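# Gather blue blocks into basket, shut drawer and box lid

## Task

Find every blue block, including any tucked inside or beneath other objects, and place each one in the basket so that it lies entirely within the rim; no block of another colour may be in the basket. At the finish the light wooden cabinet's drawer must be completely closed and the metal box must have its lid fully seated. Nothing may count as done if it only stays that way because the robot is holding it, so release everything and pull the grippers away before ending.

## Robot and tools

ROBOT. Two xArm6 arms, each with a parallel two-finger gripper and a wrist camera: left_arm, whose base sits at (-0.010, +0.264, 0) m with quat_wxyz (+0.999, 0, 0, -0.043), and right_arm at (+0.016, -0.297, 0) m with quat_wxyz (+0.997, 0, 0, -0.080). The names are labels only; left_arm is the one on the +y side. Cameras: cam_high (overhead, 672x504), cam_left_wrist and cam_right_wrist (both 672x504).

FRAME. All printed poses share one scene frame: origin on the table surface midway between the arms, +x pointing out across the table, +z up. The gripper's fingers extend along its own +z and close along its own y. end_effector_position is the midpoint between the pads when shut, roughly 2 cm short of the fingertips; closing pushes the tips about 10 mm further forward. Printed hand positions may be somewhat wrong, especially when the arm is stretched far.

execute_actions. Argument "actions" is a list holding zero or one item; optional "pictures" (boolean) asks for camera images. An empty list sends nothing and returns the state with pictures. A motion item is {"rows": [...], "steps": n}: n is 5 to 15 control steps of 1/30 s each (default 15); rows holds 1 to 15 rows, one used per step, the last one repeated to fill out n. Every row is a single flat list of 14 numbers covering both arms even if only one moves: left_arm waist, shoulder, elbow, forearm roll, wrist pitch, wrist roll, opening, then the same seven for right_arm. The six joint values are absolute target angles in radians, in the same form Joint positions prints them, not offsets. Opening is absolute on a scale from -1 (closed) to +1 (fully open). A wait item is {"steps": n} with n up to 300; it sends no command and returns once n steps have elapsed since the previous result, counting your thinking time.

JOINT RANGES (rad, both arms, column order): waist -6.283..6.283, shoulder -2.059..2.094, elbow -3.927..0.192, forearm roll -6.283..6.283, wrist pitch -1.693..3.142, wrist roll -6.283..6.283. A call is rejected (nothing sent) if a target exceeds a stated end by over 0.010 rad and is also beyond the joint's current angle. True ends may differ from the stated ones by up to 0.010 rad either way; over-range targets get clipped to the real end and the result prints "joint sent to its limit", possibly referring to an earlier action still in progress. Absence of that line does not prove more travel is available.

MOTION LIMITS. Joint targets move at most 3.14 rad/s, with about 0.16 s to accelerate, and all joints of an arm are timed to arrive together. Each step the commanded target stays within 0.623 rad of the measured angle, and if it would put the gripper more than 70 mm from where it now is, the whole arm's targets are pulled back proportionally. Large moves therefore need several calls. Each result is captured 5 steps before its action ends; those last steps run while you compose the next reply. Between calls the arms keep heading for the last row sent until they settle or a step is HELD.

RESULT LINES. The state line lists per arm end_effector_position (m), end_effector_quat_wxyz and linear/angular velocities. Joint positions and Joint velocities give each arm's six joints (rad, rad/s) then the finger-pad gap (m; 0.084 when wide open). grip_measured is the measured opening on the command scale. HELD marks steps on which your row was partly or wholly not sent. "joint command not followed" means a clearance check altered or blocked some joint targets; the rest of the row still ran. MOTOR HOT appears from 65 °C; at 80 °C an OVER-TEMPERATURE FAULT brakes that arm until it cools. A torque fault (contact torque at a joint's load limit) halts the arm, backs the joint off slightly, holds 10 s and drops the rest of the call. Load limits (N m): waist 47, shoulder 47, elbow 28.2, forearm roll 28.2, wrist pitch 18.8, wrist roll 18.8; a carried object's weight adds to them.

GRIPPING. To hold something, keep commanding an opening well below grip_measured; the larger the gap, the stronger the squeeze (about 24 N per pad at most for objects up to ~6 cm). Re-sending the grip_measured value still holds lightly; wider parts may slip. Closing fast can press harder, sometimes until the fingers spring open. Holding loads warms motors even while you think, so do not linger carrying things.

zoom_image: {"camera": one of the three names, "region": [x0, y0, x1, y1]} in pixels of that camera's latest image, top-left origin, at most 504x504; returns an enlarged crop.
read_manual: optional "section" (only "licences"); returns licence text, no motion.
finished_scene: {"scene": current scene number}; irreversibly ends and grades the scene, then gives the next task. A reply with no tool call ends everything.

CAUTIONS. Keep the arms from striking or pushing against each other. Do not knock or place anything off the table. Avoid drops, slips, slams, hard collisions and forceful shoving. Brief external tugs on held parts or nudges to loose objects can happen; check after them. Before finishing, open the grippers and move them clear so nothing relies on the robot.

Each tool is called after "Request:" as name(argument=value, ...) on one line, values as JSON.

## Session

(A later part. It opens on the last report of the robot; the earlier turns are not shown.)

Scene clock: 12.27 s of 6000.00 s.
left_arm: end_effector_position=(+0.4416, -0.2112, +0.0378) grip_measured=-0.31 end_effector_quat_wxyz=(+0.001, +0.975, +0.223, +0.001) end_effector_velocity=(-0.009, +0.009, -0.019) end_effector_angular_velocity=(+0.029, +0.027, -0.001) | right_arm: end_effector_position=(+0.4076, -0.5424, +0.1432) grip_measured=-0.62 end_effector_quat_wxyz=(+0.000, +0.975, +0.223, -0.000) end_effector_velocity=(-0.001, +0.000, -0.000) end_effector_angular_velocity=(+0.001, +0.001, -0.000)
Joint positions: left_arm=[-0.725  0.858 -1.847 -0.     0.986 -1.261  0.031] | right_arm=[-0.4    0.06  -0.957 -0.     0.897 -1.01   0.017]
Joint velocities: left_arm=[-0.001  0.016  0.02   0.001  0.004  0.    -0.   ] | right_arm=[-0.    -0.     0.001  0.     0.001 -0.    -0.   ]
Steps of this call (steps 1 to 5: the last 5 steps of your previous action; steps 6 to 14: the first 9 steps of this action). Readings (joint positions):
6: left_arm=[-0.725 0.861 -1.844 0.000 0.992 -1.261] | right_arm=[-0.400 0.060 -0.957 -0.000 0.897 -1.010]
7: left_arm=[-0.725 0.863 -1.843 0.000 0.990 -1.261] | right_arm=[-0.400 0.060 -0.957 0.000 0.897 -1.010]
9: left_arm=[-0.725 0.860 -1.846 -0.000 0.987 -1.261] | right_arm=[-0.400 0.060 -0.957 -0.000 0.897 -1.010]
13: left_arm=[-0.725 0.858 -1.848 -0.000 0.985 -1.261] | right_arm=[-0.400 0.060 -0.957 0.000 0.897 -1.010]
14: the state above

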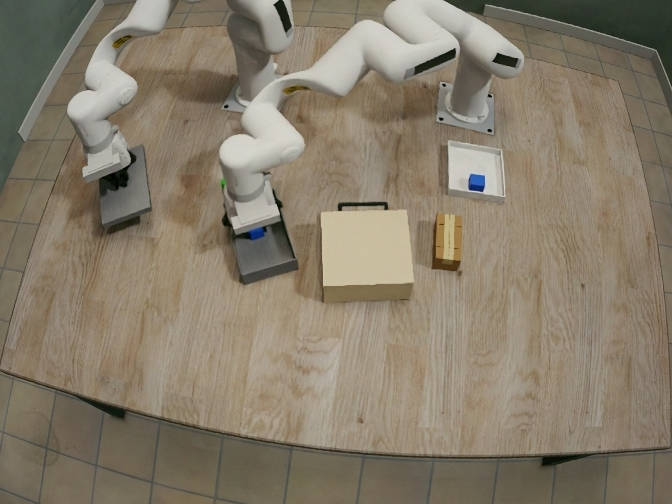

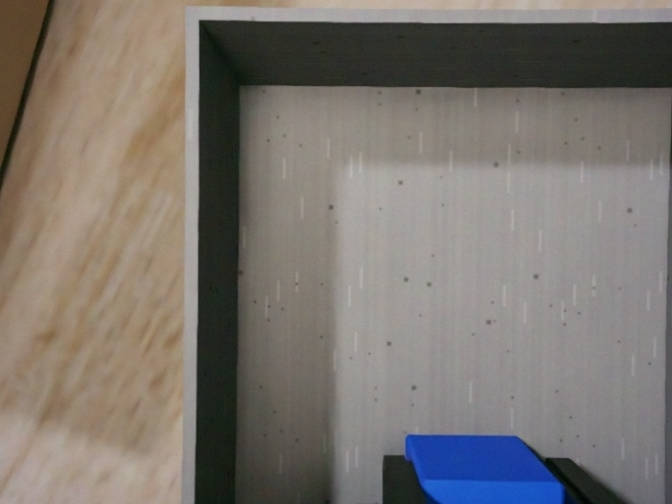

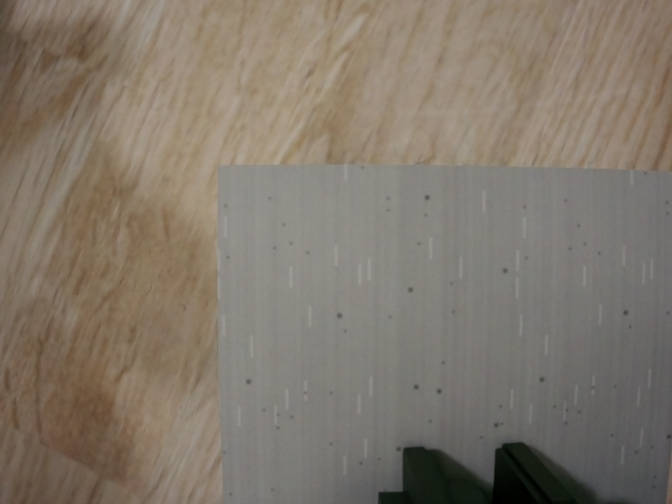

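Request:
execute_actions(actions=[{"rows":[[-0.7246,0.7745,-1.889,0,1.114,-1.2606,-0.8,-0.4,0.06,-0.957,0,0.897,-1.01,-1]],"steps":8}])

Request:
execute_actions(actions=[{"rows":[[-0.55,0.263,-1.299,0,1.036,-0.9,-0.8,-0.3,0.06,-0.957,0,0.897,-0.91,-1]],"steps":12}])

Request:
execute_actions(actions=[{"rows":[[-0.3,-0.248,-0.71,0,0.958,-0.5,-0.8,0.0,0.06,-0.957,0,0.897,-0.61,-1]],"steps":12}])

Request:
execute_actions(actions=[{"rows":[[0.034,-0.7587,-0.1204,0,0.879,-0.052,-0.8,0.376,0.06,-0.957,0,0.897,-0.234,-1]],"steps":15}])

Request:
execute_actions(actions=[{"steps":12}], pictures=true)

Scene clock: 13.03 s of 6000.00 s.
left_arm: end_effector_position=(+0.4389, -0.2085, +0.0415) grip_measured=-0.31 end_effector_quat_wxyz=(-0.005, +0.975, +0.223, -0.003) end_effector_velocity=(-0.075, +0.074, +0.177) end_effector_angular_velocity=(+0.303, +0.288, -0.004) | right_arm: end_effector_position=(+0.4076, -0.5424, +0.1432) grip_measured=-0.62 end_effector_quat_wxyz=(+0.000, +0.975, +0.223, +0.000) end_effector_velocity=(+0.000, -0.000, +0.000) end_effector_angular_velocity=(-0.000, -0.000, +0.000)
Joint positions: left_arm=[-0.725  0.85  -1.848  0.     1.01  -1.261  0.031] | right_arm=[-0.4    0.06  -0.957  0.     0.897 -1.01   0.017]
Joint velocities: left_arm=[-0.005 -0.315 -0.076  0.     0.81  -0.001 -0.   ] | right_arm=[ 0. -0. -0. -0.  0. -0.  0.]
Steps of this call (steps 1 to 5: the last 5 steps of your previous action; steps 6 to 15: the robot went on to your last target; steps 16 to 20: nothing new was sent; steps 21 to 23: the first 3 steps of this action). Readings (joint positions):
21: left_arm=[-0.725 0.859 -1.846 0.000 0.986 -1.261] | right_arm=[-0.400 0.060 -0.957 -0.000 0.897 -1.010]
22: left_arm=[-0.725 0.857 -1.847 -0.000 0.991 -1.261] | right_arm=[-0.400 0.060 -0.957 0.000 0.897 -1.010]
23: the state above

Scene clock: 13.43 s of 6000.00 s.
left_arm: end_effector_position=(+0.4422, -0.1557, +0.1277) grip_measured=-0.31 end_effector_quat_wxyz=(-0.001, +0.982, +0.190, -0.001) end_effector_velocity=(+0.040, +0.391, +0.301) end_effector_angular_velocity=(-0.138, -0.149, -0.402) | right_arm: end_effector_position=(+0.4297, -0.5032, +0.1433) grip_measured=-0.62 end_effector_quat_wxyz=(-0.000, +0.974, +0.225, +0.000) end_effector_velocity=(+0.027, +0.056, -0.000) end_effector_angular_velocity=(-0.001, +0.002, -0.014)
Joint positions: left_arm=[-0.662  0.594 -1.673  0.     1.083 -1.13   0.031] | right_arm=[-0.303  0.06  -0.957  0.     0.897 -0.918  0.017]
Joint velocities: left_arm=[ 0.507 -1.401  1.397  0.004 -0.2    0.907  0.   ] | right_arm=[ 0.135 -0.001  0.002 -0.002  0.     0.15   0.   ]
Steps of this call (steps 1 to 5: the last 5 steps of your previous action; steps 6 to 12: the first 7 steps of this action). Readings (joint positions):
6: left_arm=[-0.725 0.767 -1.897 -0.000 1.108 -1.260] | right_arm=[-0.400 0.060 -0.957 -0.000 0.897 -1.010]
7: left_arm=[-0.724 0.765 -1.889 -0.000 1.109 -1.257] | right_arm=[-0.397 0.060 -0.957 -0.000 0.897 -1.005]
9: left_arm=[-0.712 0.730 -1.827 -0.000 1.101 -1.224] | right_arm=[-0.355 0.060 -0.957 -0.000 0.897 -0.960]
12: the state above

Scene clock: 13.83 s of 6000.00 s.
left_arm: end_effector_position=(+0.4083, +0.0083, +0.1813) grip_measured=-0.31 end_effector_quat_wxyz=(+0.003, +0.994, +0.108, +0.004) end_effector_velocity=(-0.176, +0.430, +0.004) end_effector_angular_velocity=(+0.048, +0.061, -0.361) | right_arm: end_effector_position=(+0.4584, -0.4318, +0.1433) grip_measured=-0.62 end_effector_quat_wxyz=(+0.000, +0.975, +0.223, +0.000) end_effector_velocity=(+0.139, +0.457, +0.001) end_effector_angular_velocity=(+0.001, -0.001, +0.022)
Joint positions: left_arm=[-0.462  0.093 -1.113  0.     1.01  -0.766  0.031] | right_arm=[-0.136  0.06  -0.958  0.     0.897 -0.746  0.017]
Joint velocities: left_arm=[ 0.562 -1.173  1.425 -0.    -0.175  0.923 -0.   ] | right_arm=[ 1.033 -0.002  0.001  0.     0.001  1.011  0.   ]
Steps of this call (steps 1 to 5: the last 5 steps of your previous action; steps 6 to 12: the first 7 steps of this action). Readings (joint positions):
6: left_arm=[-0.572 0.331 -1.379 0.000 1.046 -0.949] | right_arm=[-0.301 0.060 -0.957 -0.000 0.897 -0.910]
7: left_arm=[-0.558 0.293 -1.338 0.000 1.041 -0.921] | right_arm=[-0.297 0.060 -0.957 -0.000 0.897 -0.905]
9: left_arm=[-0.521 0.213 -1.252 -0.000 1.028 -0.858] | right_arm=[-0.252 0.060 -0.957 -0.001 0.897 -0.854]
12: the state above

Scene clock: 14.33 s of 6000.00 s.
left_arm: end_effector_position=(+0.2915, +0.1987, +0.1481) grip_measured=-0.31 end_effector_quat_wxyz=(+0.001, +1.000, +0.030, +0.005) end_effector_velocity=(-0.301, +0.293, -0.174) end_effector_angular_velocity=(+0.016, +0.031, -0.263) | right_arm: end_effector_position=(+0.4758, -0.2480, +0.1432) grip_measured=-0.62 end_effector_quat_wxyz=(+0.000, +0.975, +0.223, +0.000) end_effector_velocity=(-0.052, +0.487, -0.001) end_effector_angular_velocity=(+0.000, +0.000, +0.019)
Joint positions: left_arm=[-0.127 -0.502 -0.426  0.     0.919 -0.273  0.031] | right_arm=[ 0.266  0.06  -0.957 -0.     0.897 -0.344  0.017]
Joint velocities: left_arm=[ 0.723 -1.153  1.364 -0.    -0.177  0.986  0.   ] | right_arm=[ 1.058  0.001  0.002  0.    -0.002  1.038 -0.   ]
Steps of this call (steps 1 to 5: the last 5 steps of your previous action; steps 6 to 15: the first 10 steps of this action). Readings (joint positions):
6: left_arm=[-0.348 -0.147 -0.829 0.000 0.973 -0.579] | right_arm=[-0.002 0.060 -0.957 0.000 0.897 -0.616]
7: left_arm=[-0.327 -0.187 -0.783 -0.000 0.967 -0.544] | right_arm=[0.002 0.060 -0.957 -0.000 0.897 -0.608]
9: left_arm=[-0.272 -0.272 -0.697 0.000 0.954 -0.470] | right_arm=[0.047 0.060 -0.957 -0.000 0.897 -0.556]
13: left_arm=[-0.175 -0.426 -0.517 0.000 0.930 -0.338] | right_arm=[0.196 0.060 -0.957 -0.000 0.897 -0.414]
15: the state above

Scene clock: 14.73 s of 6000.00 s.
left_arm: end_effector_position=(+0.2228, +0.2514, +0.1010) grip_measured=-0.31 end_effector_quat_wxyz=(+0.000, +1.000, +0.000, +0.001) end_effector_velocity=(+0.001, +0.001, +0.001) end_effector_angular_velocity=(-0.001, -0.012, -0.010) | right_arm: end_effector_position=(+0.4677, -0.1985, +0.1431) grip_measured=-0.62 end_effector_quat_wxyz=(+0.000, +0.975, +0.222, -0.000) end_effector_velocity=(+0.000, +0.004, +0.001) end_effector_angular_velocity=(+0.001, -0.003, +0.005)
Joint positions: left_arm=[ 0.032 -0.757 -0.124 -0.     0.879 -0.053  0.031] | right_arm=[ 0.374  0.06  -0.957 -0.     0.897 -0.234  0.017]
Joint velocities: left_arm=[ 0.005 -0.012  0.005  0.    -0.005  0.015 -0.   ] | right_arm=[ 0.008 -0.001 -0.001  0.    -0.001  0.003 -0.   ]
Kept back: nothing.
Steps of this call (steps 1 to 5: the last 5 steps of your previous action; steps 6 to 12: the robot went on to your last target). Readings (joint positions):
1: left_arm=[-0.103 -0.541 -0.380 0.000 0.913 -0.239] | right_arm=[0.301 0.060 -0.957 0.000 0.897 -0.310]
2: left_arm=[-0.078 -0.580 -0.334 0.000 0.907 -0.206] | right_arm=[0.332 0.060 -0.957 0.000 0.897 -0.280]
4: left_arm=[-0.029 -0.658 -0.241 0.000 0.895 -0.139] | right_arm=[0.368 0.060 -0.957 0.000 0.897 -0.248]
8: left_arm=[0.029 -0.749 -0.128 0.000 0.882 -0.061] | right_arm=[0.374 0.060 -0.957 -0.000 0.897 -0.236]
12: the state above

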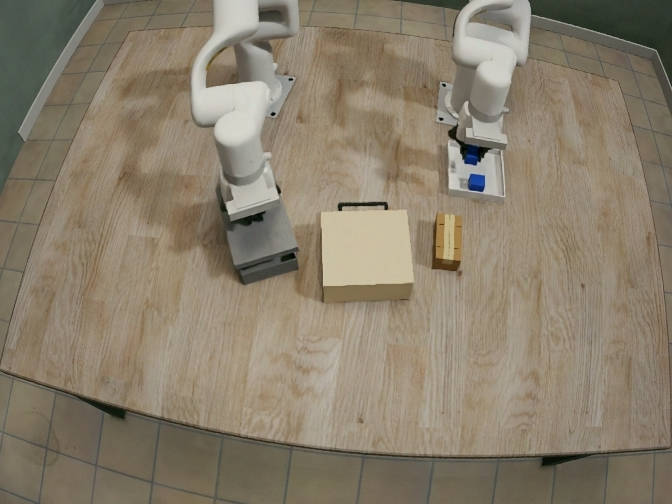

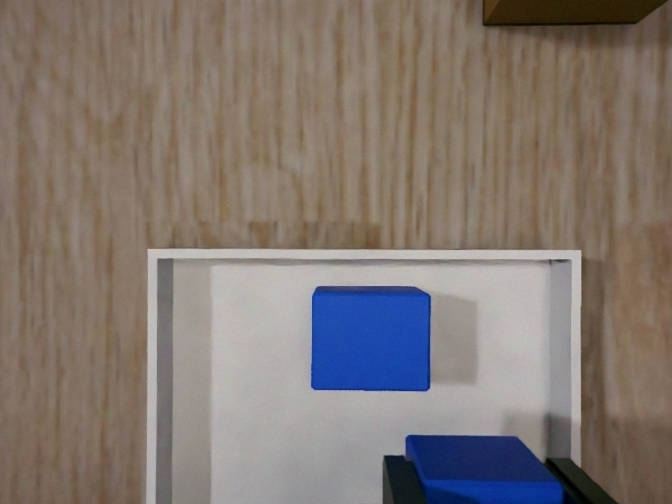

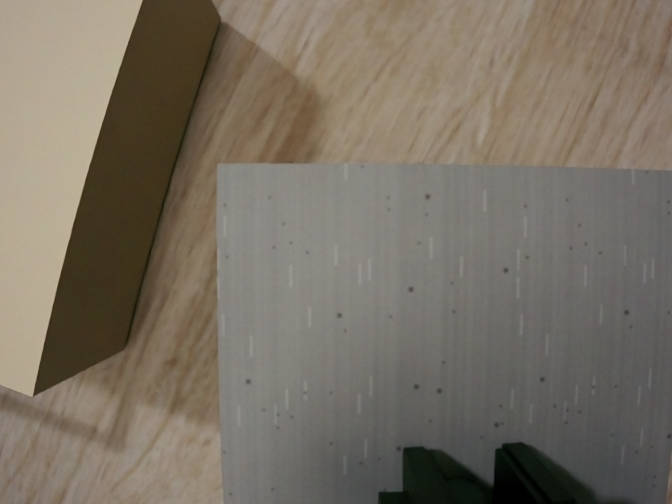

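Request:
execute_actions(actions=[{"rows":[[0.034,-0.735,-0.111,0,0.846,-0.052,-0.8,0.376,0.07,-0.948,0,0.878,-0.234,-1],[0.034,-0.713,-0.102,0,0.815,-0.052,-0.8,0.376,0.08,-0.94,0,0.86,-0.234,-1],[0.034,-0.69,-0.093,0,0.783,-0.052,-0.8,0.376,0.09,-0.933,0,0.843,-0.234,-1],[0.034,-0.667,-0.085,0,0.752,-0.052,-0.8,0.376,0.0998,-0.9263,0,0.8265,-0.234,-1],[0.034,-0.644,-0.077,0,0.721,-0.052,-0.8,0.376,0.1087,-0.921,0,0.812,-0.234,-1],[0.034,-0.62,-0.072,0,0.692,-0.052,-0.8,0.376,0.1178,-0.916,0,0.798,-0.234,-1],[0.034,-0.596,-0.068,0,0.664,-0.052,-0.8,0.376,0.1225,-0.9135,0,0.791,-0.234,-1],[0.034,-0.572,-0.064,0,0.636,-0.052,-0.8,0.376,0.127,-0.911,0,0.784,-0.234,-1],[0.034,-0.548,-0.06,0,0.608,-0.052,-0.8,0.376,0.132,-0.9086,0,0.777,-0.234,-1],[0.034,-0.535,-0.058,0,0.593,-0.052,-0.8,0.376,0.1365,-0.9063,0,0.77,-0.234,-1],[0.034,-0.525,-0.056,0,0.581,-0.052,-0.8,0.376,0.1415,-0.904,0,0.763,-0.234,-1],[0.034,-0.525,-0.056,0,0.581,-0.052,-0.8,0.376,0.1465,-0.902,0,0.756,-0.234,-1],[0.034,-0.525,-0.056,0,0.581,-0.052,-0.8,0.376,0.1515,-0.9,0,0.749,-0.234,-1],[0.034,-0.525,-0.056,0,0.581,-0.052,-0.8,0.376,0.1565,-0.898,0,0.742,-0.234,-1],[0.034,-0.525,-0.056,0,0.581,-0.052,-0.8,0.376,0.1615,-0.896,0,0.735,-0.234,-1]],"steps":15}])

Request:
execute_actions(actions=[{"rows":[[0.034,-0.525,-0.056,0,0.581,-0.052,0,0.376,0.1667,-0.8945,0,0.728,-0.234,-1]],"steps":11}], pictures=true)

Scene clock: 15.60 s of 6000.00 s.
left_arm: end_effector_position=(+0.2213, +0.2519, +0.0595) grip_measured=-0.31 end_effector_quat_wxyz=(-0.000, +1.000, +0.000, -0.001) end_effector_velocity=(+0.003, -0.000, -0.147) end_effector_angular_velocity=(-0.001, -0.002, +0.001) | right_arm: end_effector_position=(+0.4653, -0.1982, +0.1038) grip_measured=-0.62 end_effector_quat_wxyz=(-0.000, +0.975, +0.223, -0.003) end_effector_velocity=(+0.003, +0.001, -0.087) end_effector_angular_velocity=(+0.003, -0.013, -0.000)
Joint positions: left_arm=[ 0.034 -0.599 -0.069  0.     0.67  -0.052  0.031] | right_arm=[ 0.376  0.124 -0.911  0.     0.792 -0.234  0.017]
Joint velocities: left_arm=[-0.     0.713  0.131 -0.001 -0.847 -0.     0.   ] | right_arm=[ 0.     0.166  0.082  0.001 -0.26   0.     0.   ]
Steps of this call (steps 1 to 16: the robot went on to your last target; steps 17 to 26: the first 10 steps of this action). Readings (joint positions):
17: left_arm=[0.034 -0.759 -0.120 -0.000 0.879 -0.052] | right_arm=[0.376 0.060 -0.957 -0.000 0.897 -0.234]
18: left_arm=[0.034 -0.756 -0.120 -0.000 0.874 -0.052] | right_arm=[0.376 0.061 -0.956 -0.000 0.893 -0.234]
20: left_arm=[0.034 -0.732 -0.111 -0.000 0.838 -0.052] | right_arm=[0.376 0.072 -0.948 -0.000 0.870 -0.234]
24: left_arm=[0.034 -0.647 -0.079 0.000 0.728 -0.052] | right_arm=[0.376 0.110 -0.919 0.000 0.812 -0.234]
26: the state above

Scene clock: 15.97 s of 6000.00 s.
left_arm: end_effector_position=(+0.2222, +0.2518, +0.0452) grip_measured=-0.01 end_effector_quat_wxyz=(+0.000, +1.000, +0.000, +0.001) end_effector_velocity=(-0.002, +0.000, -0.002) end_effector_angular_velocity=(-0.000, +0.006, +0.001) | right_arm: end_effector_position=(+0.4662, -0.1980, +0.0829) grip_measured=-0.62 end_effector_quat_wxyz=(-0.000, +0.975, +0.223, -0.001) end_effector_velocity=(+0.008, +0.002, +0.003) end_effector_angular_velocity=(+0.006, -0.026, -0.000)
Joint positions: left_arm=[ 0.034 -0.526 -0.057 -0.     0.581 -0.052  0.044] | right_arm=[ 0.376  0.166 -0.894  0.     0.729 -0.234  0.017]
Joint velocities: left_arm=[ 0.     0.004  0.005 -0.001 -0.003  0.     0.001] | right_arm=[ 0.     0.003 -0.008  0.001 -0.023 -0.     0.   ]
Steps of this call (steps 1 to 5: the last 5 steps of your previous action; steps 6 to 11: the first 6 steps of this action). Readings (joint positions):
6: left_arm=[0.034 -0.527 -0.056 0.000 0.585 -0.052] | right_arm=[0.376 0.153 -0.900 -0.000 0.747 -0.234]
7: left_arm=[0.034 -0.526 -0.056 0.000 0.583 -0.052] | right_arm=[0.376 0.158 -0.898 -0.000 0.740 -0.234]
9: left_arm=[0.034 -0.526 -0.057 -0.000 0.582 -0.052] | right_arm=[0.376 0.165 -0.895 0.000 0.732 -0.234]
11: the state above

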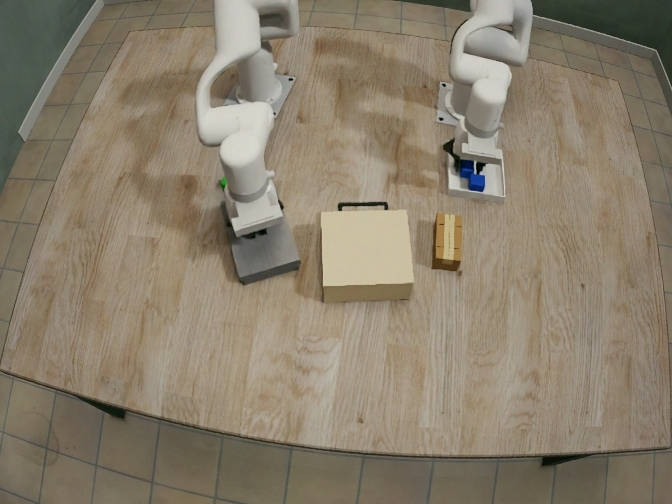

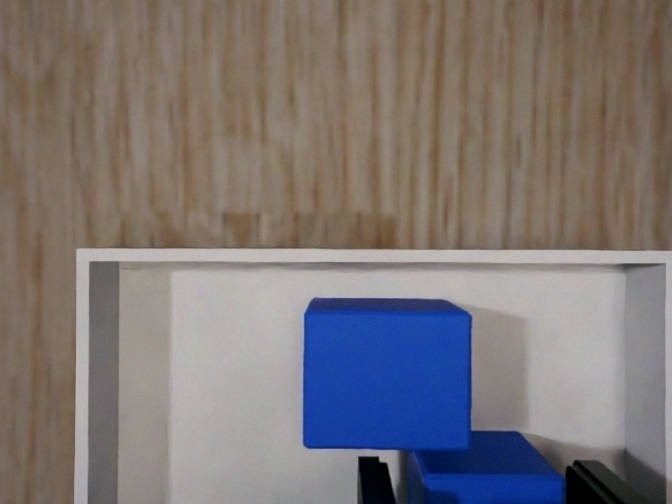

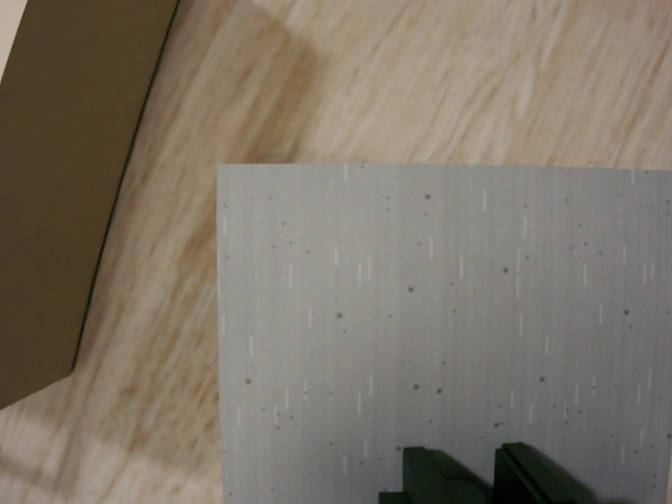

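Request:
execute_actions(actions=[{"rows":[[0.034,-0.644,-0.077,0,0.721,-0.052,0,0.376,0.1667,-0.8945,0,0.728,-0.234,-0.3],[0.034,-0.644,-0.077,0,0.721,-0.052,0,0.376,0.1667,-0.8945,0,0.728,-0.234,-0.3],[0.034,-0.644,-0.077,0,0.721,-0.052,0,0.376,0.1667,-0.8945,0,0.728,-0.234,-0.3],[0.034,-0.7587,-0.1204,0,0.879,-0.052,0,0.376,0.1667,-0.8945,0,0.728,-0.234,-0.3],[0.034,-0.7587,-0.1204,0,0.879,-0.052,0,0.376,0.06,-0.957,0,0.897,-0.234,-0.3],[0.034,-0.7587,-0.1204,0,0.879,-0.052,0,0.376,0.06,-0.957,0,0.897,-0.234,-0.3],[0.034,-0.7587,-0.1204,0,0.879,-0.052,0,0.376,0.06,-0.957,0,0.897,-0.234,-0.3],[0.034,-0.7587,-0.1204,0,0.879,-0.052,0,0.376,0.06,-0.957,0,0.897,-0.234,-0.3],[-0.01,-0.375,-0.5,0,0.878,-0.1,0,0.376,0.06,-0.957,0,0.897,-0.234,-0.3],[-0.01,-0.375,-0.5,0,0.878,-0.1,0,0.376,0.06,-0.957,0,0.897,-0.234,-0.3],[-0.01,-0.375,-0.5,0,0.878,-0.1,0.75,0.5,0.0927,-1.0806,0,0.988,0.5,-0.3]],"steps":15}])

Request:
execute_actions(actions=[{"rows":[[-0.057,0.008,-0.885,0,0.877,-0.143,0.75,0.8547,0.0927,-1.0806,0,0.988,2.115,-0.3]],"steps":15}])

Request:
execute_actions(actions=[{"steps":22}], pictures=true)

Scene clock: 17.00 s of 6000.00 s.
left_arm: end_effector_position=(+0.2262, +0.2515, +0.1006) grip_measured=-0.01 end_effector_quat_wxyz=(+0.000, +1.000, +0.000, +0.006) end_effector_velocity=(+0.039, -0.009, +0.074) end_effector_angular_velocity=(+0.001, +0.042, +0.010) | right_arm: end_effector_position=(+0.4679, -0.1976, +0.1282) grip_measured=-0.32 end_effector_quat_wxyz=(+0.000, +0.975, +0.223, -0.000) end_effector_velocity=(+0.120, +0.027, +0.448) end_effector_angular_velocity=(+0.096, -0.435, +0.002)
Joint positions: left_arm=[ 0.034 -0.748 -0.125 -0.     0.86  -0.053  0.044] | right_arm=[ 0.376  0.086 -0.941 -0.     0.856 -0.234  0.03 ]
Joint velocities: left_arm=[-0.027  0.063 -0.281 -0.001  0.26  -0.037 -0.   ] | right_arm=[ 0.002 -0.661 -0.512  0.     0.728 -0.     0.   ]
Steps of this call (steps 1 to 5: the last 5 steps of your previous action; steps 6 to 15: the robot went on to your last target; steps 16 to 21: nothing new was sent; steps 22 to 31: the first 10 steps of this action). Readings (joint positions):
22: left_arm=[0.034 -0.525 -0.056 0.000 0.581 -0.052] | right_arm=[0.376 0.167 -0.895 0.000 0.728 -0.234]
23: left_arm=[0.034 -0.528 -0.056 0.000 0.586 -0.052] | right_arm=[0.376 0.167 -0.895 0.000 0.728 -0.234]
25: left_arm=[0.034 -0.568 -0.062 0.000 0.637 -0.052] | right_arm=[0.376 0.166 -0.895 -0.000 0.728 -0.234]
29: left_arm=[0.034 -0.720 -0.107 -0.000 0.822 -0.052] | right_arm=[0.376 0.137 -0.909 0.000 0.787 -0.234]
31: the state above

Scene clock: 17.50 s of 6000.00 s.
left_arm: end_effector_position=(+0.4147, +0.2056, +0.1424) grip_measured=+0.75 end_effector_quat_wxyz=(+0.000, +1.000, +0.000, +0.000) end_effector_velocity=(+0.284, -0.097, -0.052) end_effector_angular_velocity=(+0.002, +0.022, -0.017) | right_arm: end_effector_position=(+0.4322, -0.0608, +0.1615) grip_measured=-0.32 end_effector_quat_wxyz=(+0.001, +1.000, -0.009, -0.002) end_effector_velocity=(-0.170, +0.361, +0.044) end_effector_angular_velocity=(+0.008, -0.031, -1.317)
Joint positions: left_arm=[-0.051 -0.046 -0.83  -0.     0.876 -0.136  0.075] | right_arm=[ 0.676  0.088 -1.05   0.     0.966  0.533  0.03 ]
Joint velocities: left_arm=[-0.133  1.059 -1.035 -0.001 -0.002 -0.116 -0.   ] | right_arm=[ 0.831  0.017 -0.148  0.001  0.1    2.147  0.   ]
Steps of this call (steps 1 to 5: the last 5 steps of your previous action; steps 6 to 15: the first 10 steps of this action). Readings (joint positions):
6: left_arm=[0.004 -0.491 -0.384 -0.000 0.872 -0.085] | right_arm=[0.411 0.077 -0.990 -0.000 0.924 -0.046]
7: left_arm=[-0.002 -0.442 -0.433 -0.000 0.874 -0.091] | right_arm=[0.430 0.081 -1.005 -0.000 0.935 0.041]
9: left_arm=[-0.014 -0.341 -0.534 -0.000 0.875 -0.103] | right_arm=[0.491 0.082 -1.024 -0.000 0.944 0.196]
13: left_arm=[-0.039 -0.136 -0.740 -0.000 0.876 -0.126] | right_arm=[0.620 0.087 -1.040 0.000 0.959 0.399]
15: the state above

Scene clock: 18.23 s of 6000.00 s.
left_arm: end_effector_position=(+0.4297, +0.2007, +0.1402) grip_measured=+0.75 end_effector_quat_wxyz=(+0.000, +1.000, +0.000, +0.000) end_effector_velocity=(+0.000, +0.000, -0.000) end_effector_angular_velocity=(+0.001, +0.000, +0.000) | right_arm: end_effector_position=(+0.3880, +0.0130, +0.1700) grip_measured=-0.32 end_effector_quat_wxyz=(+0.000, +0.759, -0.651, -0.000) end_effector_velocity=(-0.001, +0.001, +0.000) end_effector_angular_velocity=(+0.001, -0.001, -0.036)
Joint positions: left_arm=[-0.057  0.008 -0.885  0.     0.877 -0.143  0.075] | right_arm=[ 0.854  0.093 -1.081 -0.     0.988  2.112  0.03 ]
Joint velocities: left_arm=[ 0.001  0.001 -0.001  0.001 -0.001 -0.001  0.   ] | right_arm=[ 0.003 -0.    -0.    -0.    -0.001  0.039  0.   ]
Kept back: nothing.
Steps of this call (steps 1 to 5: the last 5 steps of your previous action; steps 6 to 22: the robot went on to your last target). Readings (joint positions):
1: left_arm=[-0.054 -0.018 -0.857 -0.000 0.876 -0.139] | right_arm=[0.703 0.089 -1.055 0.000 0.969 0.608]
2: left_arm=[-0.056 -0.004 -0.870 -0.000 0.876 -0.141] | right_arm=[0.729 0.089 -1.059 0.000 0.972 0.690]
4: left_arm=[-0.057 0.005 -0.878 -0.000 0.877 -0.142] | right_arm=[0.777 0.091 -1.067 0.000 0.978 0.877]
8: left_arm=[-0.057 0.006 -0.883 0.000 0.877 -0.143] | right_arm=[0.834 0.092 -1.077 0.000 0.985 1.288]
22: the state above

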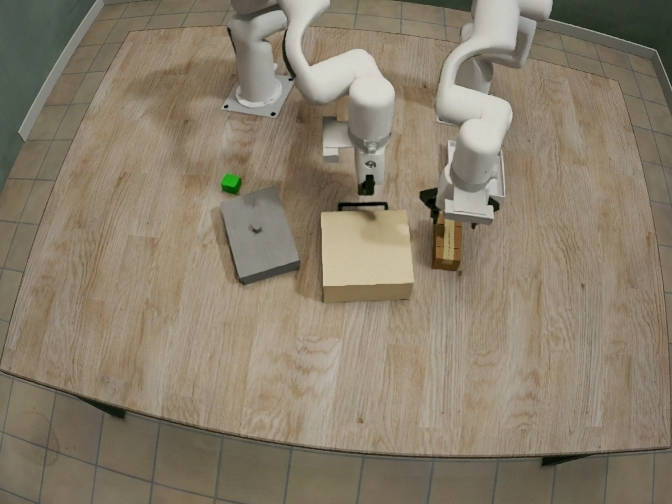

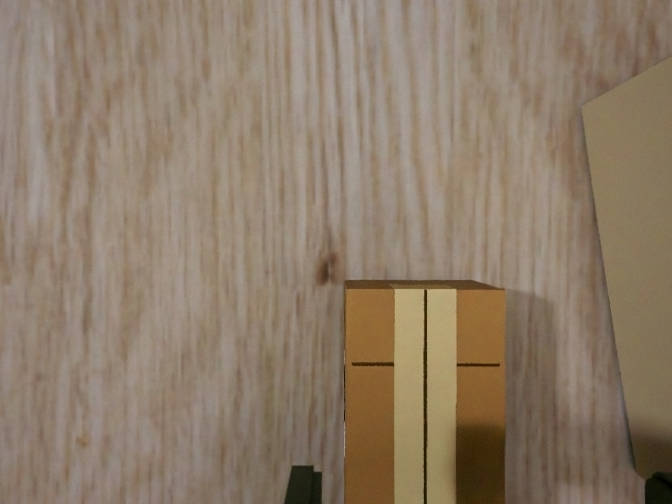

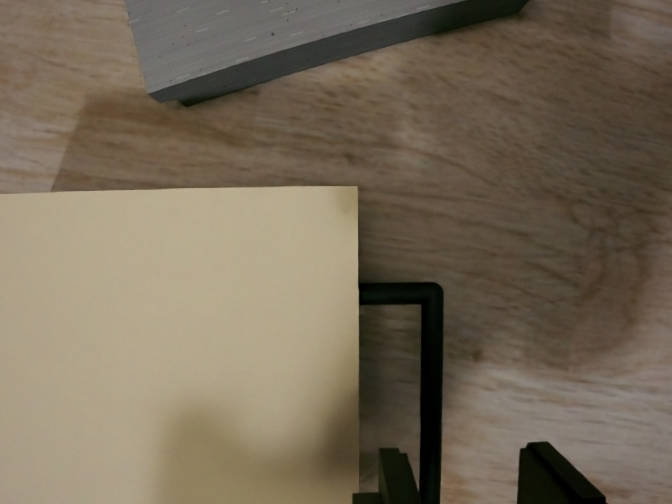

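Request:
execute_actions(actions=[{"rows":[[-0.057,0.1,-0.838,0,0.738,-0.143,0.75,0.8535,0.1444,-0.9894,0,0.845,2.1035,-0.55],[-0.057,0.1,-0.838,0,0.738,-0.143,0.75,0.8535,0.1444,-0.9894,0,0.845,2.1035,-0.55],[-0.057,0.1,-0.838,0,0.738,-0.143,0.75,0.8535,0.1444,-0.9894,0,0.845,2.1035,-0.55],[-0.057,0.1,-0.838,0,0.738,-0.143,0.75,0.8535,0.1444,-0.9894,0,0.845,2.1035,-0.55],[-0.057,0.115,-0.834,0,0.719,-0.143,0.75,0.8535,0.1444,-0.9894,0,0.845,2.1035,-0.55],[-0.057,0.13,-0.83,0,0.7,-0.143,0.75,0.8535,0.1444,-0.9894,0,0.845,2.1035,-0.55],[-0.057,0.145,-0.826,0,0.681,-0.143,0.75,0.8535,0.155,-0.984,0,0.829,2.1035,-0.55],[-0.057,0.16,-0.821,0,0.661,-0.143,0.75,0.8535,0.166,-0.979,0,0.813,2.1035,-0.55],[-0.057,0.175,-0.817,0,0.642,-0.143,0.75,0.8535,0.177,-0.974,0,0.797,2.1035,-0.55],[-0.057,0.19,-0.813,0,0.623,-0.143,0.75,0.8535,0.188,-0.969,0,0.781,2.1035,-0.55],[-0.057,0.2056,-0.809,0,0.603,-0.143,0.75,0.8535,0.199,-0.964,0,0.765,2.1035,-0.55],[-0.057,0.2056,-0.809,0,0.603,-0.143,0.75,0.8535,0.21,-0.96,0,0.75,2.1035,-0.55],[-0.057,0.2056,-0.809,0,0.603,-0.143,0.75,0.8535,0.222,-0.955,0,0.733,2.1035,-0.55],[-0.057,0.2056,-0.809,0,0.603,-0.143,0.75,0.8535,0.233,-0.9513,0,0.718,2.1035,-0.55]],"steps":15}])

Request:
execute_actions(actions=[{"rows":[[-0.057,0.2056,-0.809,0,0.603,-0.143,0.55,0.8535,0.233,-0.9513,0,0.718,2.1035,-0.55],[-0.057,0.2056,-0.809,0,0.603,-0.143,0.4,0.8535,0.233,-0.9513,0,0.718,2.1035,-0.55],[-0.057,0.2056,-0.809,0,0.603,-0.143,0.3,0.8535,0.233,-0.9513,0,0.718,2.1035,-0.55],[-0.057,0.2056,-0.809,0,0.603,-0.143,0.2,0.8535,0.233,-0.9513,0,0.718,2.1035,-0.55],[-0.057,0.2056,-0.809,0,0.603,-0.143,-0.2,0.8535,0.233,-0.9513,0,0.718,2.1035,-0.55]],"steps":13}], pictures=true)

Scene clock: 19.40 s of 6000.00 s.
left_arm: end_effector_position=(+0.4294, +0.2007, +0.0700) grip_measured=+0.75 end_effector_quat_wxyz=(-0.000, +1.000, +0.000, -0.002) end_effector_velocity=(+0.030, -0.004, -0.165) end_effector_angular_velocity=(-0.016, -0.102, +0.001) | right_arm: end_effector_position=(+0.3826, +0.0081, +0.1109) grip_measured=-0.57 end_effector_quat_wxyz=(+0.002, +0.761, -0.648, -0.000) end_effector_velocity=(+0.049, +0.041, -0.080) end_effector_angular_velocity=(+0.125, -0.152, +0.006)
Joint positions: left_arm=[-0.057  0.148 -0.824  0.     0.681 -0.143  0.075] | right_arm=[ 0.853  0.16  -0.981  0.     0.824  2.104  0.019]
Joint velocities: left_arm=[ 0.001  0.409  0.081 -0.001 -0.592  0.001  0.   ] | right_arm=[ 0.001  0.212  0.031 -0.001 -0.44  -0.004 -0.   ]
Steps of this call (steps 1 to 25: the robot went on to your last target; steps 26 to 35: the first 10 steps of this action). Readings (joint positions):
26: left_arm=[-0.057 0.008 -0.885 -0.000 0.877 -0.143] | right_arm=[0.855 0.093 -1.081 -0.000 0.988 2.115]
27: left_arm=[-0.057 0.010 -0.884 -0.000 0.872 -0.143] | right_arm=[0.855 0.094 -1.078 -0.000 0.982 2.115]
29: left_arm=[-0.057 0.038 -0.873 -0.000 0.820 -0.143] | right_arm=[0.854 0.108 -1.053 -0.000 0.931 2.111]
33: left_arm=[-0.057 0.120 -0.830 0.000 0.721 -0.143] | right_arm=[0.853 0.149 -0.984 0.000 0.851 2.104]
35: the state above

Scene clock: 19.83 s of 6000.00 s.
left_arm: end_effector_position=(+0.4306, +0.2005, +0.0460) grip_measured=+0.29 end_effector_quat_wxyz=(+0.000, +1.000, +0.000, +0.001) end_effector_velocity=(-0.000, +0.000, -0.000) end_effector_angular_velocity=(+0.000, -0.000, +0.001) | right_arm: end_effector_position=(+0.3838, +0.0091, +0.0742) grip_measured=-0.57 end_effector_quat_wxyz=(-0.001, +0.762, -0.648, +0.000) end_effector_velocity=(+0.002, +0.001, +0.001) end_effector_angular_velocity=(+0.005, -0.006, +0.000)
Joint positions: left_arm=[-0.057  0.204 -0.81  -0.     0.603 -0.143  0.057] | right_arm=[ 0.854  0.232 -0.953 -0.     0.718  2.104  0.019]
Joint velocities: left_arm=[ 0.    -0.     0.002  0.    -0.002 -0.     0.   ] | right_arm=[ 0.    -0.001 -0.001 -0.    -0.006 -0.    -0.   ]
Steps of this call (steps 1 to 5: the last 5 steps of your previous action; steps 6 to 13: the first 8 steps of this action). Readings (joint positions):
6: left_arm=[-0.057 0.205 -0.808 0.000 0.607 -0.143] | right_arm=[0.854 0.222 -0.955 0.000 0.735 2.104]
7: left_arm=[-0.057 0.205 -0.809 0.000 0.605 -0.143] | right_arm=[0.853 0.229 -0.952 0.000 0.728 2.104]
9: left_arm=[-0.057 0.204 -0.810 -0.000 0.604 -0.143] | right_arm=[0.853 0.233 -0.950 0.000 0.721 2.104]
13: the state above

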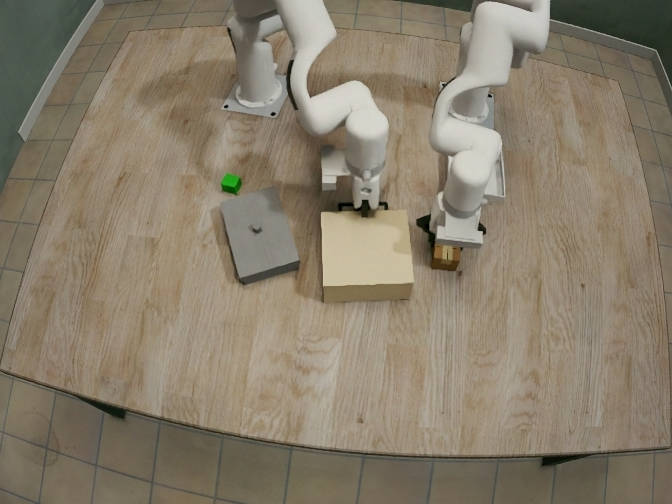

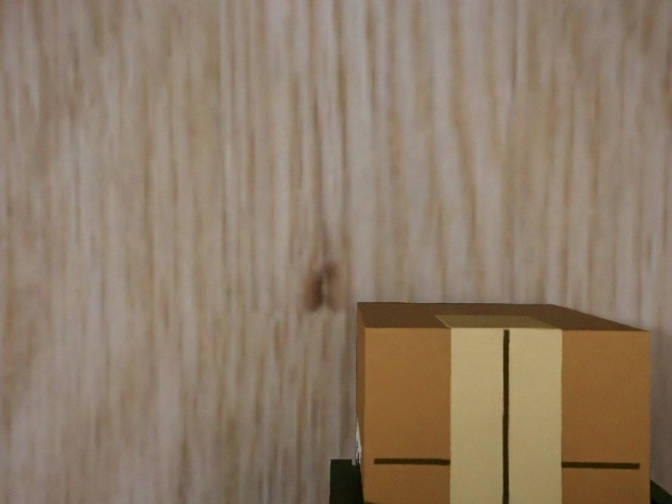

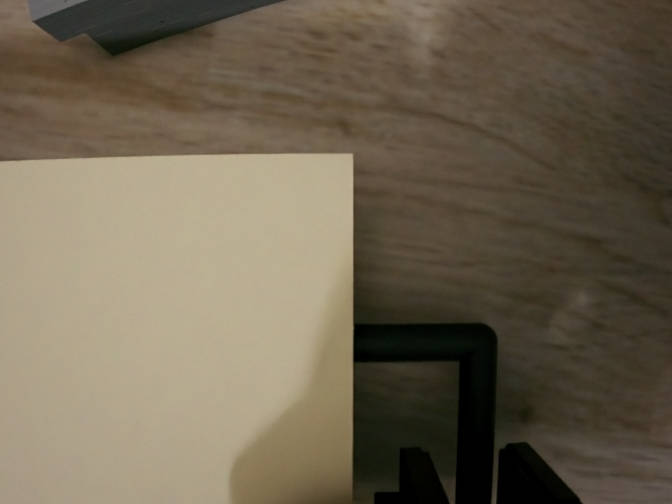

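Request:
execute_actions(actions=[{"rows":[[-0.057,0.19,-0.813,0,0.623,-0.143,-0.2,0.857,0.226,-0.942,0,0.716,2.107,-0.6],[-0.057,0.17,-0.817,0,0.647,-0.143,-0.2,0.860,0.219,-0.932,0,0.713,2.110,-0.6],[-0.057,0.15,-0.822,0,0.672,-0.143,-0.2,0.8665,0.205,-0.913,0,0.708,2.1165,-0.6],[-0.057,0.125,-0.83,0,0.705,-0.143,-0.2,0.873,0.191,-0.894,0,0.703,2.123,-0.6],[-0.057,0.1,-0.838,0,0.738,-0.143,-0.2,0.8797,0.1775,-0.875,0,0.6975,2.1297,-0.6],[-0.057,0.07,-0.852,0,0.782,-0.143,-0.2,0.886,0.1636,-0.856,0,0.692,2.136,-0.6],[-0.057,0.07,-0.852,0,0.782,-0.143,-0.2,0.8928,0.1497,-0.8366,0,0.687,2.1428,-0.6],[-0.057,0.07,-0.852,0,0.782,-0.143,-0.2,0.8993,0.1358,-0.8175,0,0.6817,2.1493,-0.6],[-0.02,0.07,-0.852,0,0.782,-0.143,-0.2,0.907,0.122,-0.7998,0,0.6778,2.157,-0.6],[0.02,0.07,-0.852,0,0.782,-0.143,-0.2,0.9146,0.1083,-0.782,0,0.6738,2.1646,-0.6],[0.3,0.07,-0.852,0,0.782,-0.143,-0.2,0.9222,0.0946,-0.7644,0,0.67,2.1722,-0.6],[0.3,0.07,-0.852,0,0.782,-0.143,-0.2,0.93,0.081,-0.7468,0,0.666,2.18,-0.6],[0.3,0.07,-0.852,0,0.782,-0.143,-0.2,0.9375,0.067,-0.729,0,0.662,2.1875,-0.6],[0.3,0.07,-0.852,0,0.782,-0.143,-0.2,0.945,0.0533,-0.7114,0,0.658,2.195,-0.6],[0.3,0.07,-0.852,0,0.782,-0.143,-0.2,0.9528,0.0396,-0.6937,0,0.654,2.2028,-0.6]],"steps":15}])

Request:
execute_actions(actions=[{"steps":13}], pictures=true)

Scene clock: 22.10 s of 6000.00 s.
left_arm: end_effector_position=(+0.4333, +0.2017, +0.1051) grip_measured=+0.29 end_effector_quat_wxyz=(+0.001, +1.000, +0.002, +0.004) end_effector_velocity=(+0.056, +0.092, +0.145) end_effector_angular_velocity=(-0.020, -0.146, +0.218) | right_arm: end_effector_position=(+0.3489, +0.0034, +0.0734) grip_measured=-0.62 end_effector_quat_wxyz=(-0.000, +0.762, -0.648, +0.000) end_effector_velocity=(-0.170, -0.027, -0.000) end_effector_angular_velocity=(-0.000, +0.002, +0.002)
Joint positions: left_arm=[-0.054  0.077 -0.852 -0.     0.767 -0.143  0.057] | right_arm=[ 0.893  0.148 -0.836 -0.     0.687  2.143  0.017]
Joint velocities: left_arm=[ 0.22  -0.246 -0.145  0.     0.244  0.002  0.   ] | right_arm=[ 0.209 -0.414  0.557  0.002 -0.14   0.205 -0.   ]
Steps of this call (steps 1 to 5: the last 5 steps of your previous action; steps 6 to 15: the robot went on to your last target; steps 16 to 58: nothing new was sent; steps 59 to 68: the first 10 steps of this action). Readings (joint positions):
59: left_arm=[-0.057 0.205 -0.809 0.000 0.603 -0.143] | right_arm=[0.854 0.233 -0.951 -0.000 0.718 2.104]
60: left_arm=[-0.057 0.204 -0.810 -0.000 0.607 -0.143] | right_arm=[0.854 0.231 -0.949 -0.000 0.717 2.104]
62: left_arm=[-0.057 0.188 -0.808 -0.000 0.635 -0.143] | right_arm=[0.859 0.222 -0.936 -0.000 0.713 2.109]
66: left_arm=[-0.057 0.108 -0.835 -0.000 0.735 -0.143] | right_arm=[0.880 0.176 -0.873 -0.000 0.696 2.130]
68: the state above

Scene clock: 22.53 s of 6000.00 s.
left_arm: end_effector_position=(+0.4248, +0.3577, +0.1068) grip_measured=+0.29 end_effector_quat_wxyz=(+0.000, +0.984, +0.177, -0.001) end_effector_velocity=(-0.002, +0.011, +0.002) end_effector_angular_velocity=(-0.000, -0.003, +0.026) | right_arm: end_effector_position=(+0.3045, -0.0040, +0.0732) grip_measured=-0.62 end_effector_quat_wxyz=(-0.000, +0.762, -0.648, +0.000) end_effector_velocity=(-0.001, -0.000, -0.000) end_effector_angular_velocity=(+0.002, -0.001, -0.005)
Joint positions: left_arm=[ 0.298  0.07  -0.851  0.     0.782 -0.143  0.057] | right_arm=[ 0.952  0.04  -0.695  0.     0.654  2.202  0.017]
Joint velocities: left_arm=[ 0.026 -0.004 -0.001 -0.001  0.002  0.001  0.   ] | right_arm=[-0.    -0.002  0.005  0.001 -0.004  0.004  0.   ]
Kept back: nothing.
Steps of this call (steps 1 to 5: the last 5 steps of your previous action; steps 6 to 13: the robot went on to your last target). Readings (joint positions):
1: left_arm=[-0.040 0.071 -0.854 -0.000 0.773 -0.143] | right_arm=[0.901 0.135 -0.817 0.000 0.682 2.150]
2: left_arm=[-0.014 0.070 -0.854 -0.000 0.776 -0.143] | right_arm=[0.908 0.121 -0.799 0.000 0.678 2.158]
4: left_arm=[0.062 0.073 -0.851 -0.000 0.778 -0.143] | right_arm=[0.923 0.093 -0.763 0.000 0.670 2.173]
8: left_arm=[0.209 0.072 -0.851 -0.000 0.780 -0.143] | right_arm=[0.949 0.047 -0.703 0.000 0.657 2.198]
13: the state above

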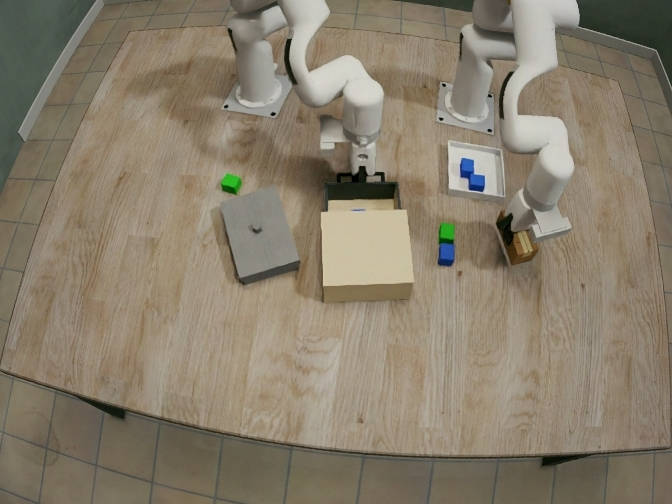

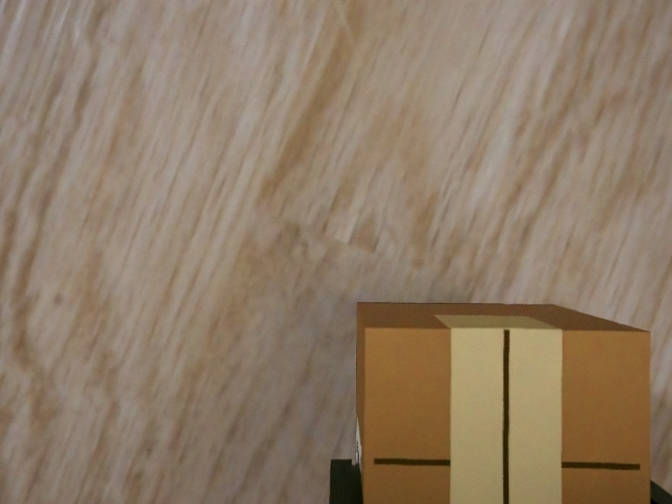

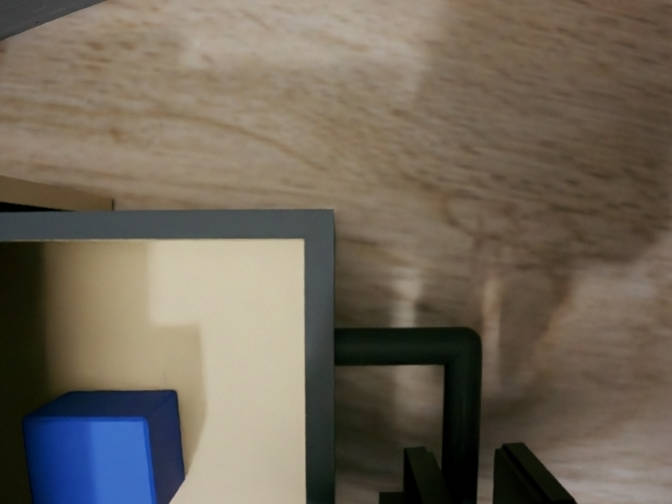

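Request:
execute_actions(actions=[{"rows":[[0.3,0.1,-0.838,0,0.738,-0.143,-0.2,0.959,0.03,-0.682,0,0.652,2.209,-0.6],[0.3,0.125,-0.83,0,0.705,-0.143,-0.2,0.965,0.0204,-0.671,0,0.6505,2.215,-0.6],[0.3,0.15,-0.822,0,0.672,-0.143,-0.2,0.9715,0.011,-0.6594,0,0.6486,2.2215,-0.6],[0.3,0.17,-0.817,0,0.647,-0.143,-0.2,0.9777,0.001,-0.648,0,0.647,2.2277,-0.6],[0.3,0.185,-0.813,0,0.628,-0.143,-0.2,0.984,-0.0084,-0.6366,0,0.645,2.234,-0.6],[0.3,0.195,-0.811,0,0.616,-0.143,-0.2,0.99,-0.018,-0.625,0,0.643,2.24,-0.6],[0.3,0.2,-0.81,0,0.61,-0.143,-0.2,0.9963,-0.0276,-0.6137,0,0.6413,2.2463,-0.6],[0.3,0.204,-0.809,0,0.605,-0.143,-0.2,1.0025,-0.037,-0.602,0,0.639,2.2525,-0.6],[0.3,0.204,-0.809,0,0.605,-0.143,-0.2,1.009,-0.047,-0.591,0,0.638,2.259,-0.6],[0.3,0.204,-0.809,0,0.605,-0.143,-0.2,1.015,-0.0564,-0.5794,0,0.636,2.265,-0.6],[0.3,0.204,-0.809,0,0.605,-0.143,-0.2,1.015,-0.0564,-0.5794,0,0.636,2.265,-0.6],[0.3,0.204,-0.809,0,0.605,-0.143,0.7,1.015,-0.0564,-0.5794,0,0.636,2.265,-0.6]],"steps":15}])

Request:
execute_actions(actions=[{"rows":[[0.3,0.07,-0.852,0,0.782,-0.143,0.7,1.015,-0.0564,-0.5794,0,0.636,2.265,-0.6]],"steps":7}])

Request:
execute_actions(actions=[{"rows":[[-0.0505,0.1057,-0.972,0,0.8664,-0.1365,0.15,1.015,-0.0564,-0.5794,0,0.636,2.265,-0.6]],"steps":15}])

Request:
execute_actions(actions=[{"steps":9}], pictures=true)

Scene clock: 23.40 s of 6000.00 s.
left_arm: end_effector_position=(+0.4207, +0.3577, +0.0455) grip_measured=+0.29 end_effector_quat_wxyz=(+0.000, +0.984, +0.178, -0.005) end_effector_velocity=(+0.011, +0.004, -0.036) end_effector_angular_velocity=(+0.012, -0.047, -0.001) | right_arm: end_effector_position=(+0.2752, -0.0087, +0.0731) grip_measured=-0.62 end_effector_quat_wxyz=(+0.000, +0.762, -0.648, -0.000) end_effector_velocity=(-0.116, -0.020, +0.000) end_effector_angular_velocity=(+0.002, -0.002, +0.001)
Joint positions: left_arm=[ 0.3    0.2   -0.807  0.     0.617 -0.143  0.057] | right_arm=[ 0.998 -0.03  -0.611 -0.     0.641  2.248  0.017]
Joint velocities: left_arm=[ 0.002  0.097  0.014  0.003 -0.16   0.001 -0.   ] | right_arm=[ 0.188 -0.288  0.336  0.    -0.051  0.187 -0.   ]
Steps of this call (steps 1 to 16: the robot went on to your last target; steps 17 to 26: the first 10 steps of this action). Readings (joint positions):
17: left_arm=[0.300 0.070 -0.852 -0.000 0.782 -0.143] | right_arm=[0.953 0.040 -0.694 -0.000 0.654 2.203]
18: left_arm=[0.300 0.072 -0.851 -0.000 0.777 -0.143] | right_arm=[0.954 0.038 -0.691 -0.000 0.653 2.204]
20: left_arm=[0.300 0.098 -0.843 -0.000 0.735 -0.143] | right_arm=[0.962 0.026 -0.677 -0.000 0.651 2.212]
24: left_arm=[0.300 0.182 -0.812 0.000 0.639 -0.143] | right_arm=[0.985 -0.011 -0.633 -0.000 0.645 2.235]
26: the state above

Scene clock: 23.63 s of 6000.00 s.
left_arm: end_effector_position=(+0.4242, +0.3585, +0.0471) grip_measured=+0.70 end_effector_quat_wxyz=(+0.000, +0.984, +0.178, +0.000) end_effector_velocity=(-0.031, -0.007, +0.043) end_effector_angular_velocity=(-0.026, +0.122, -0.002) | right_arm: end_effector_position=(+0.2650, -0.0106, +0.0731) grip_measured=-0.62 end_effector_quat_wxyz=(-0.000, +0.762, -0.648, +0.000) end_effector_velocity=(-0.001, +0.000, -0.000) end_effector_angular_velocity=(+0.003, -0.003, -0.003)
Joint positions: left_arm=[ 0.3    0.201 -0.81  -0.     0.609 -0.143  0.073] | right_arm=[ 1.014 -0.056 -0.58  -0.     0.636  2.265  0.017]
Joint velocities: left_arm=[-0.001 -0.131 -0.016  0.     0.272 -0.     0.001] | right_arm=[ 0.002 -0.003  0.005 -0.001 -0.006  0.005  0.002]
Steps of this call (steps 1 to 5: the last 5 steps of your previous action; steps 6 to 7: the first 2 steps of this action). Readings (joint positions):
6: left_arm=[0.300 0.203 -0.810 -0.000 0.605 -0.143] | right_arm=[1.014 -0.056 -0.580 -0.000 0.636 2.264]
7: the state above

Scene clock: 24.13 s of 6000.00 s.
left_arm: end_effector_position=(+0.4538, +0.2395, +0.1236) grip_measured=+0.14 end_effector_quat_wxyz=(+0.000, +0.999, +0.043, +0.000) end_effector_velocity=(+0.037, -0.482, +0.066) end_effector_angular_velocity=(+0.001, +0.024, -1.050) | right_arm: end_effector_position=(+0.2646, -0.0107, +0.0731) grip_measured=-0.62 end_effector_quat_wxyz=(+0.000, +0.762, -0.648, +0.000) end_effector_velocity=(-0.000, -0.000, +0.000) end_effector_angular_velocity=(+0.000, -0.000, -0.000)
Joint positions: left_arm=[ 0.033  0.099 -0.943 -0.     0.844 -0.138  0.05 ] | right_arm=[ 1.015 -0.056 -0.58   0.     0.636  2.265  0.017]
Joint velocities: left_arm=[-1.031  0.094 -0.341 -0.     0.271  0.019 -0.   ] | right_arm=[ 0.    -0.001  0.001  0.    -0.     0.     0.   ]
Steps of this call (steps 1 to 5: the last 5 steps of your previous action; steps 6 to 15: the first 10 steps of this action). Readings (joint positions):
6: left_arm=[0.300 0.072 -0.858 -0.000 0.766 -0.143] | right_arm=[1.015 -0.056 -0.580 -0.000 0.636 2.265]
7: left_arm=[0.297 0.069 -0.860 -0.000 0.773 -0.143] | right_arm=[1.015 -0.056 -0.580 -0.000 0.636 2.265]
9: left_arm=[0.251 0.079 -0.871 0.000 0.789 -0.142] | right_arm=[1.015 -0.056 -0.580 -0.000 0.636 2.265]
13: left_arm=[0.102 0.093 -0.920 -0.000 0.825 -0.139] | right_arm=[1.015 -0.056 -0.580 0.000 0.636 2.265]
15: the state above

Scene clock: 24.43 s of 6000.00 s.
left_arm: end_effector_position=(+0.4552, +0.2011, +0.1295) grip_measured=+0.14 end_effector_quat_wxyz=(-0.000, +1.000, +0.001, -0.001) end_effector_velocity=(+0.002, -0.001, +0.002) end_effector_angular_velocity=(+0.000, -0.004, -0.002) | right_arm: end_effector_position=(+0.2645, -0.0108, +0.0730) grip_measured=-0.62 end_effector_quat_wxyz=(+0.000, +0.762, -0.648, -0.000) end_effector_velocity=(+0.000, +0.000, +0.000) end_effector_angular_velocity=(+0.001, -0.001, +0.001)
Joint positions: left_arm=[-0.048  0.106 -0.971  0.     0.866 -0.137  0.05 ] | right_arm=[ 1.015 -0.056 -0.579  0.     0.636  2.265  0.017]
Joint velocities: left_arm=[-0.001 -0.    -0.005  0.001  0.002  0.001  0.   ] | right_arm=[ 0.     0.    -0.001 -0.001 -0.001  0.    -0.   ]
Kept back: nothing.
Steps of this call (steps 1 to 5: the last 5 steps of your previous action; steps 6 to 9: the robot went on to your last target). Readings (joint positions):
1: left_arm=[0.000 0.102 -0.954 -0.000 0.852 -0.137] | right_arm=[1.015 -0.056 -0.580 0.000 0.636 2.265]
2: left_arm=[-0.026 0.104 -0.962 -0.000 0.858 -0.137] | right_arm=[1.015 -0.056 -0.580 0.000 0.636 2.265]
4: left_arm=[-0.047 0.105 -0.970 -0.000 0.864 -0.137] | right_arm=[1.015 -0.056 -0.579 0.000 0.636 2.265]
8: left_arm=[-0.048 0.106 -0.971 0.000 0.866 -0.137] | right_arm=[1.015 -0.056 -0.579 0.000 0.636 2.265]
9: the state above

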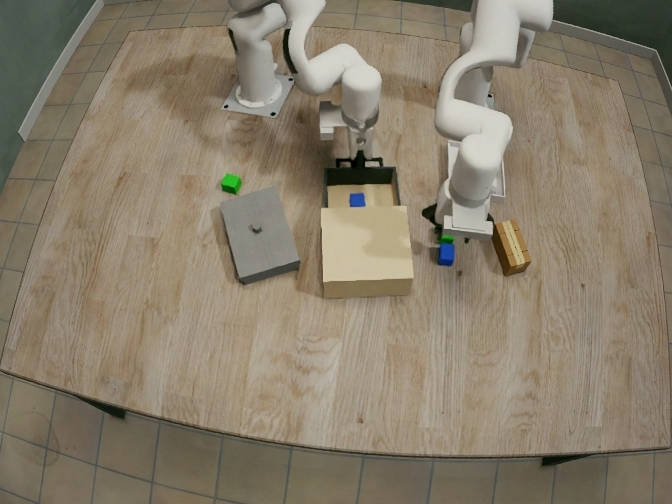

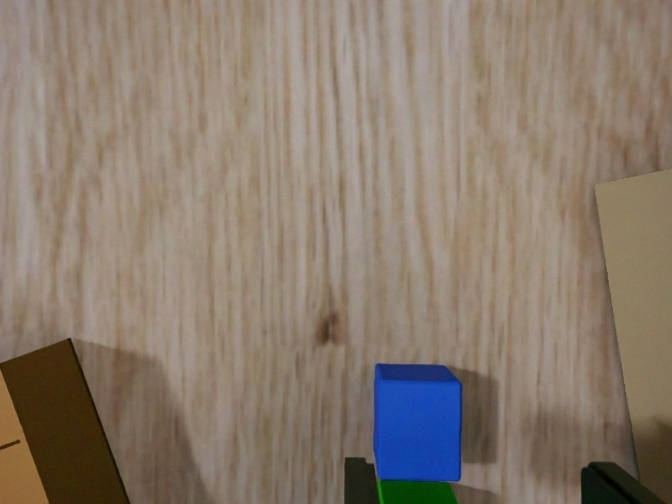

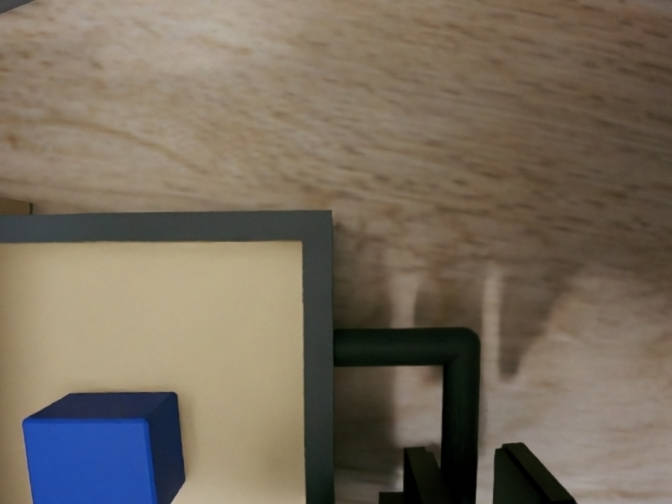

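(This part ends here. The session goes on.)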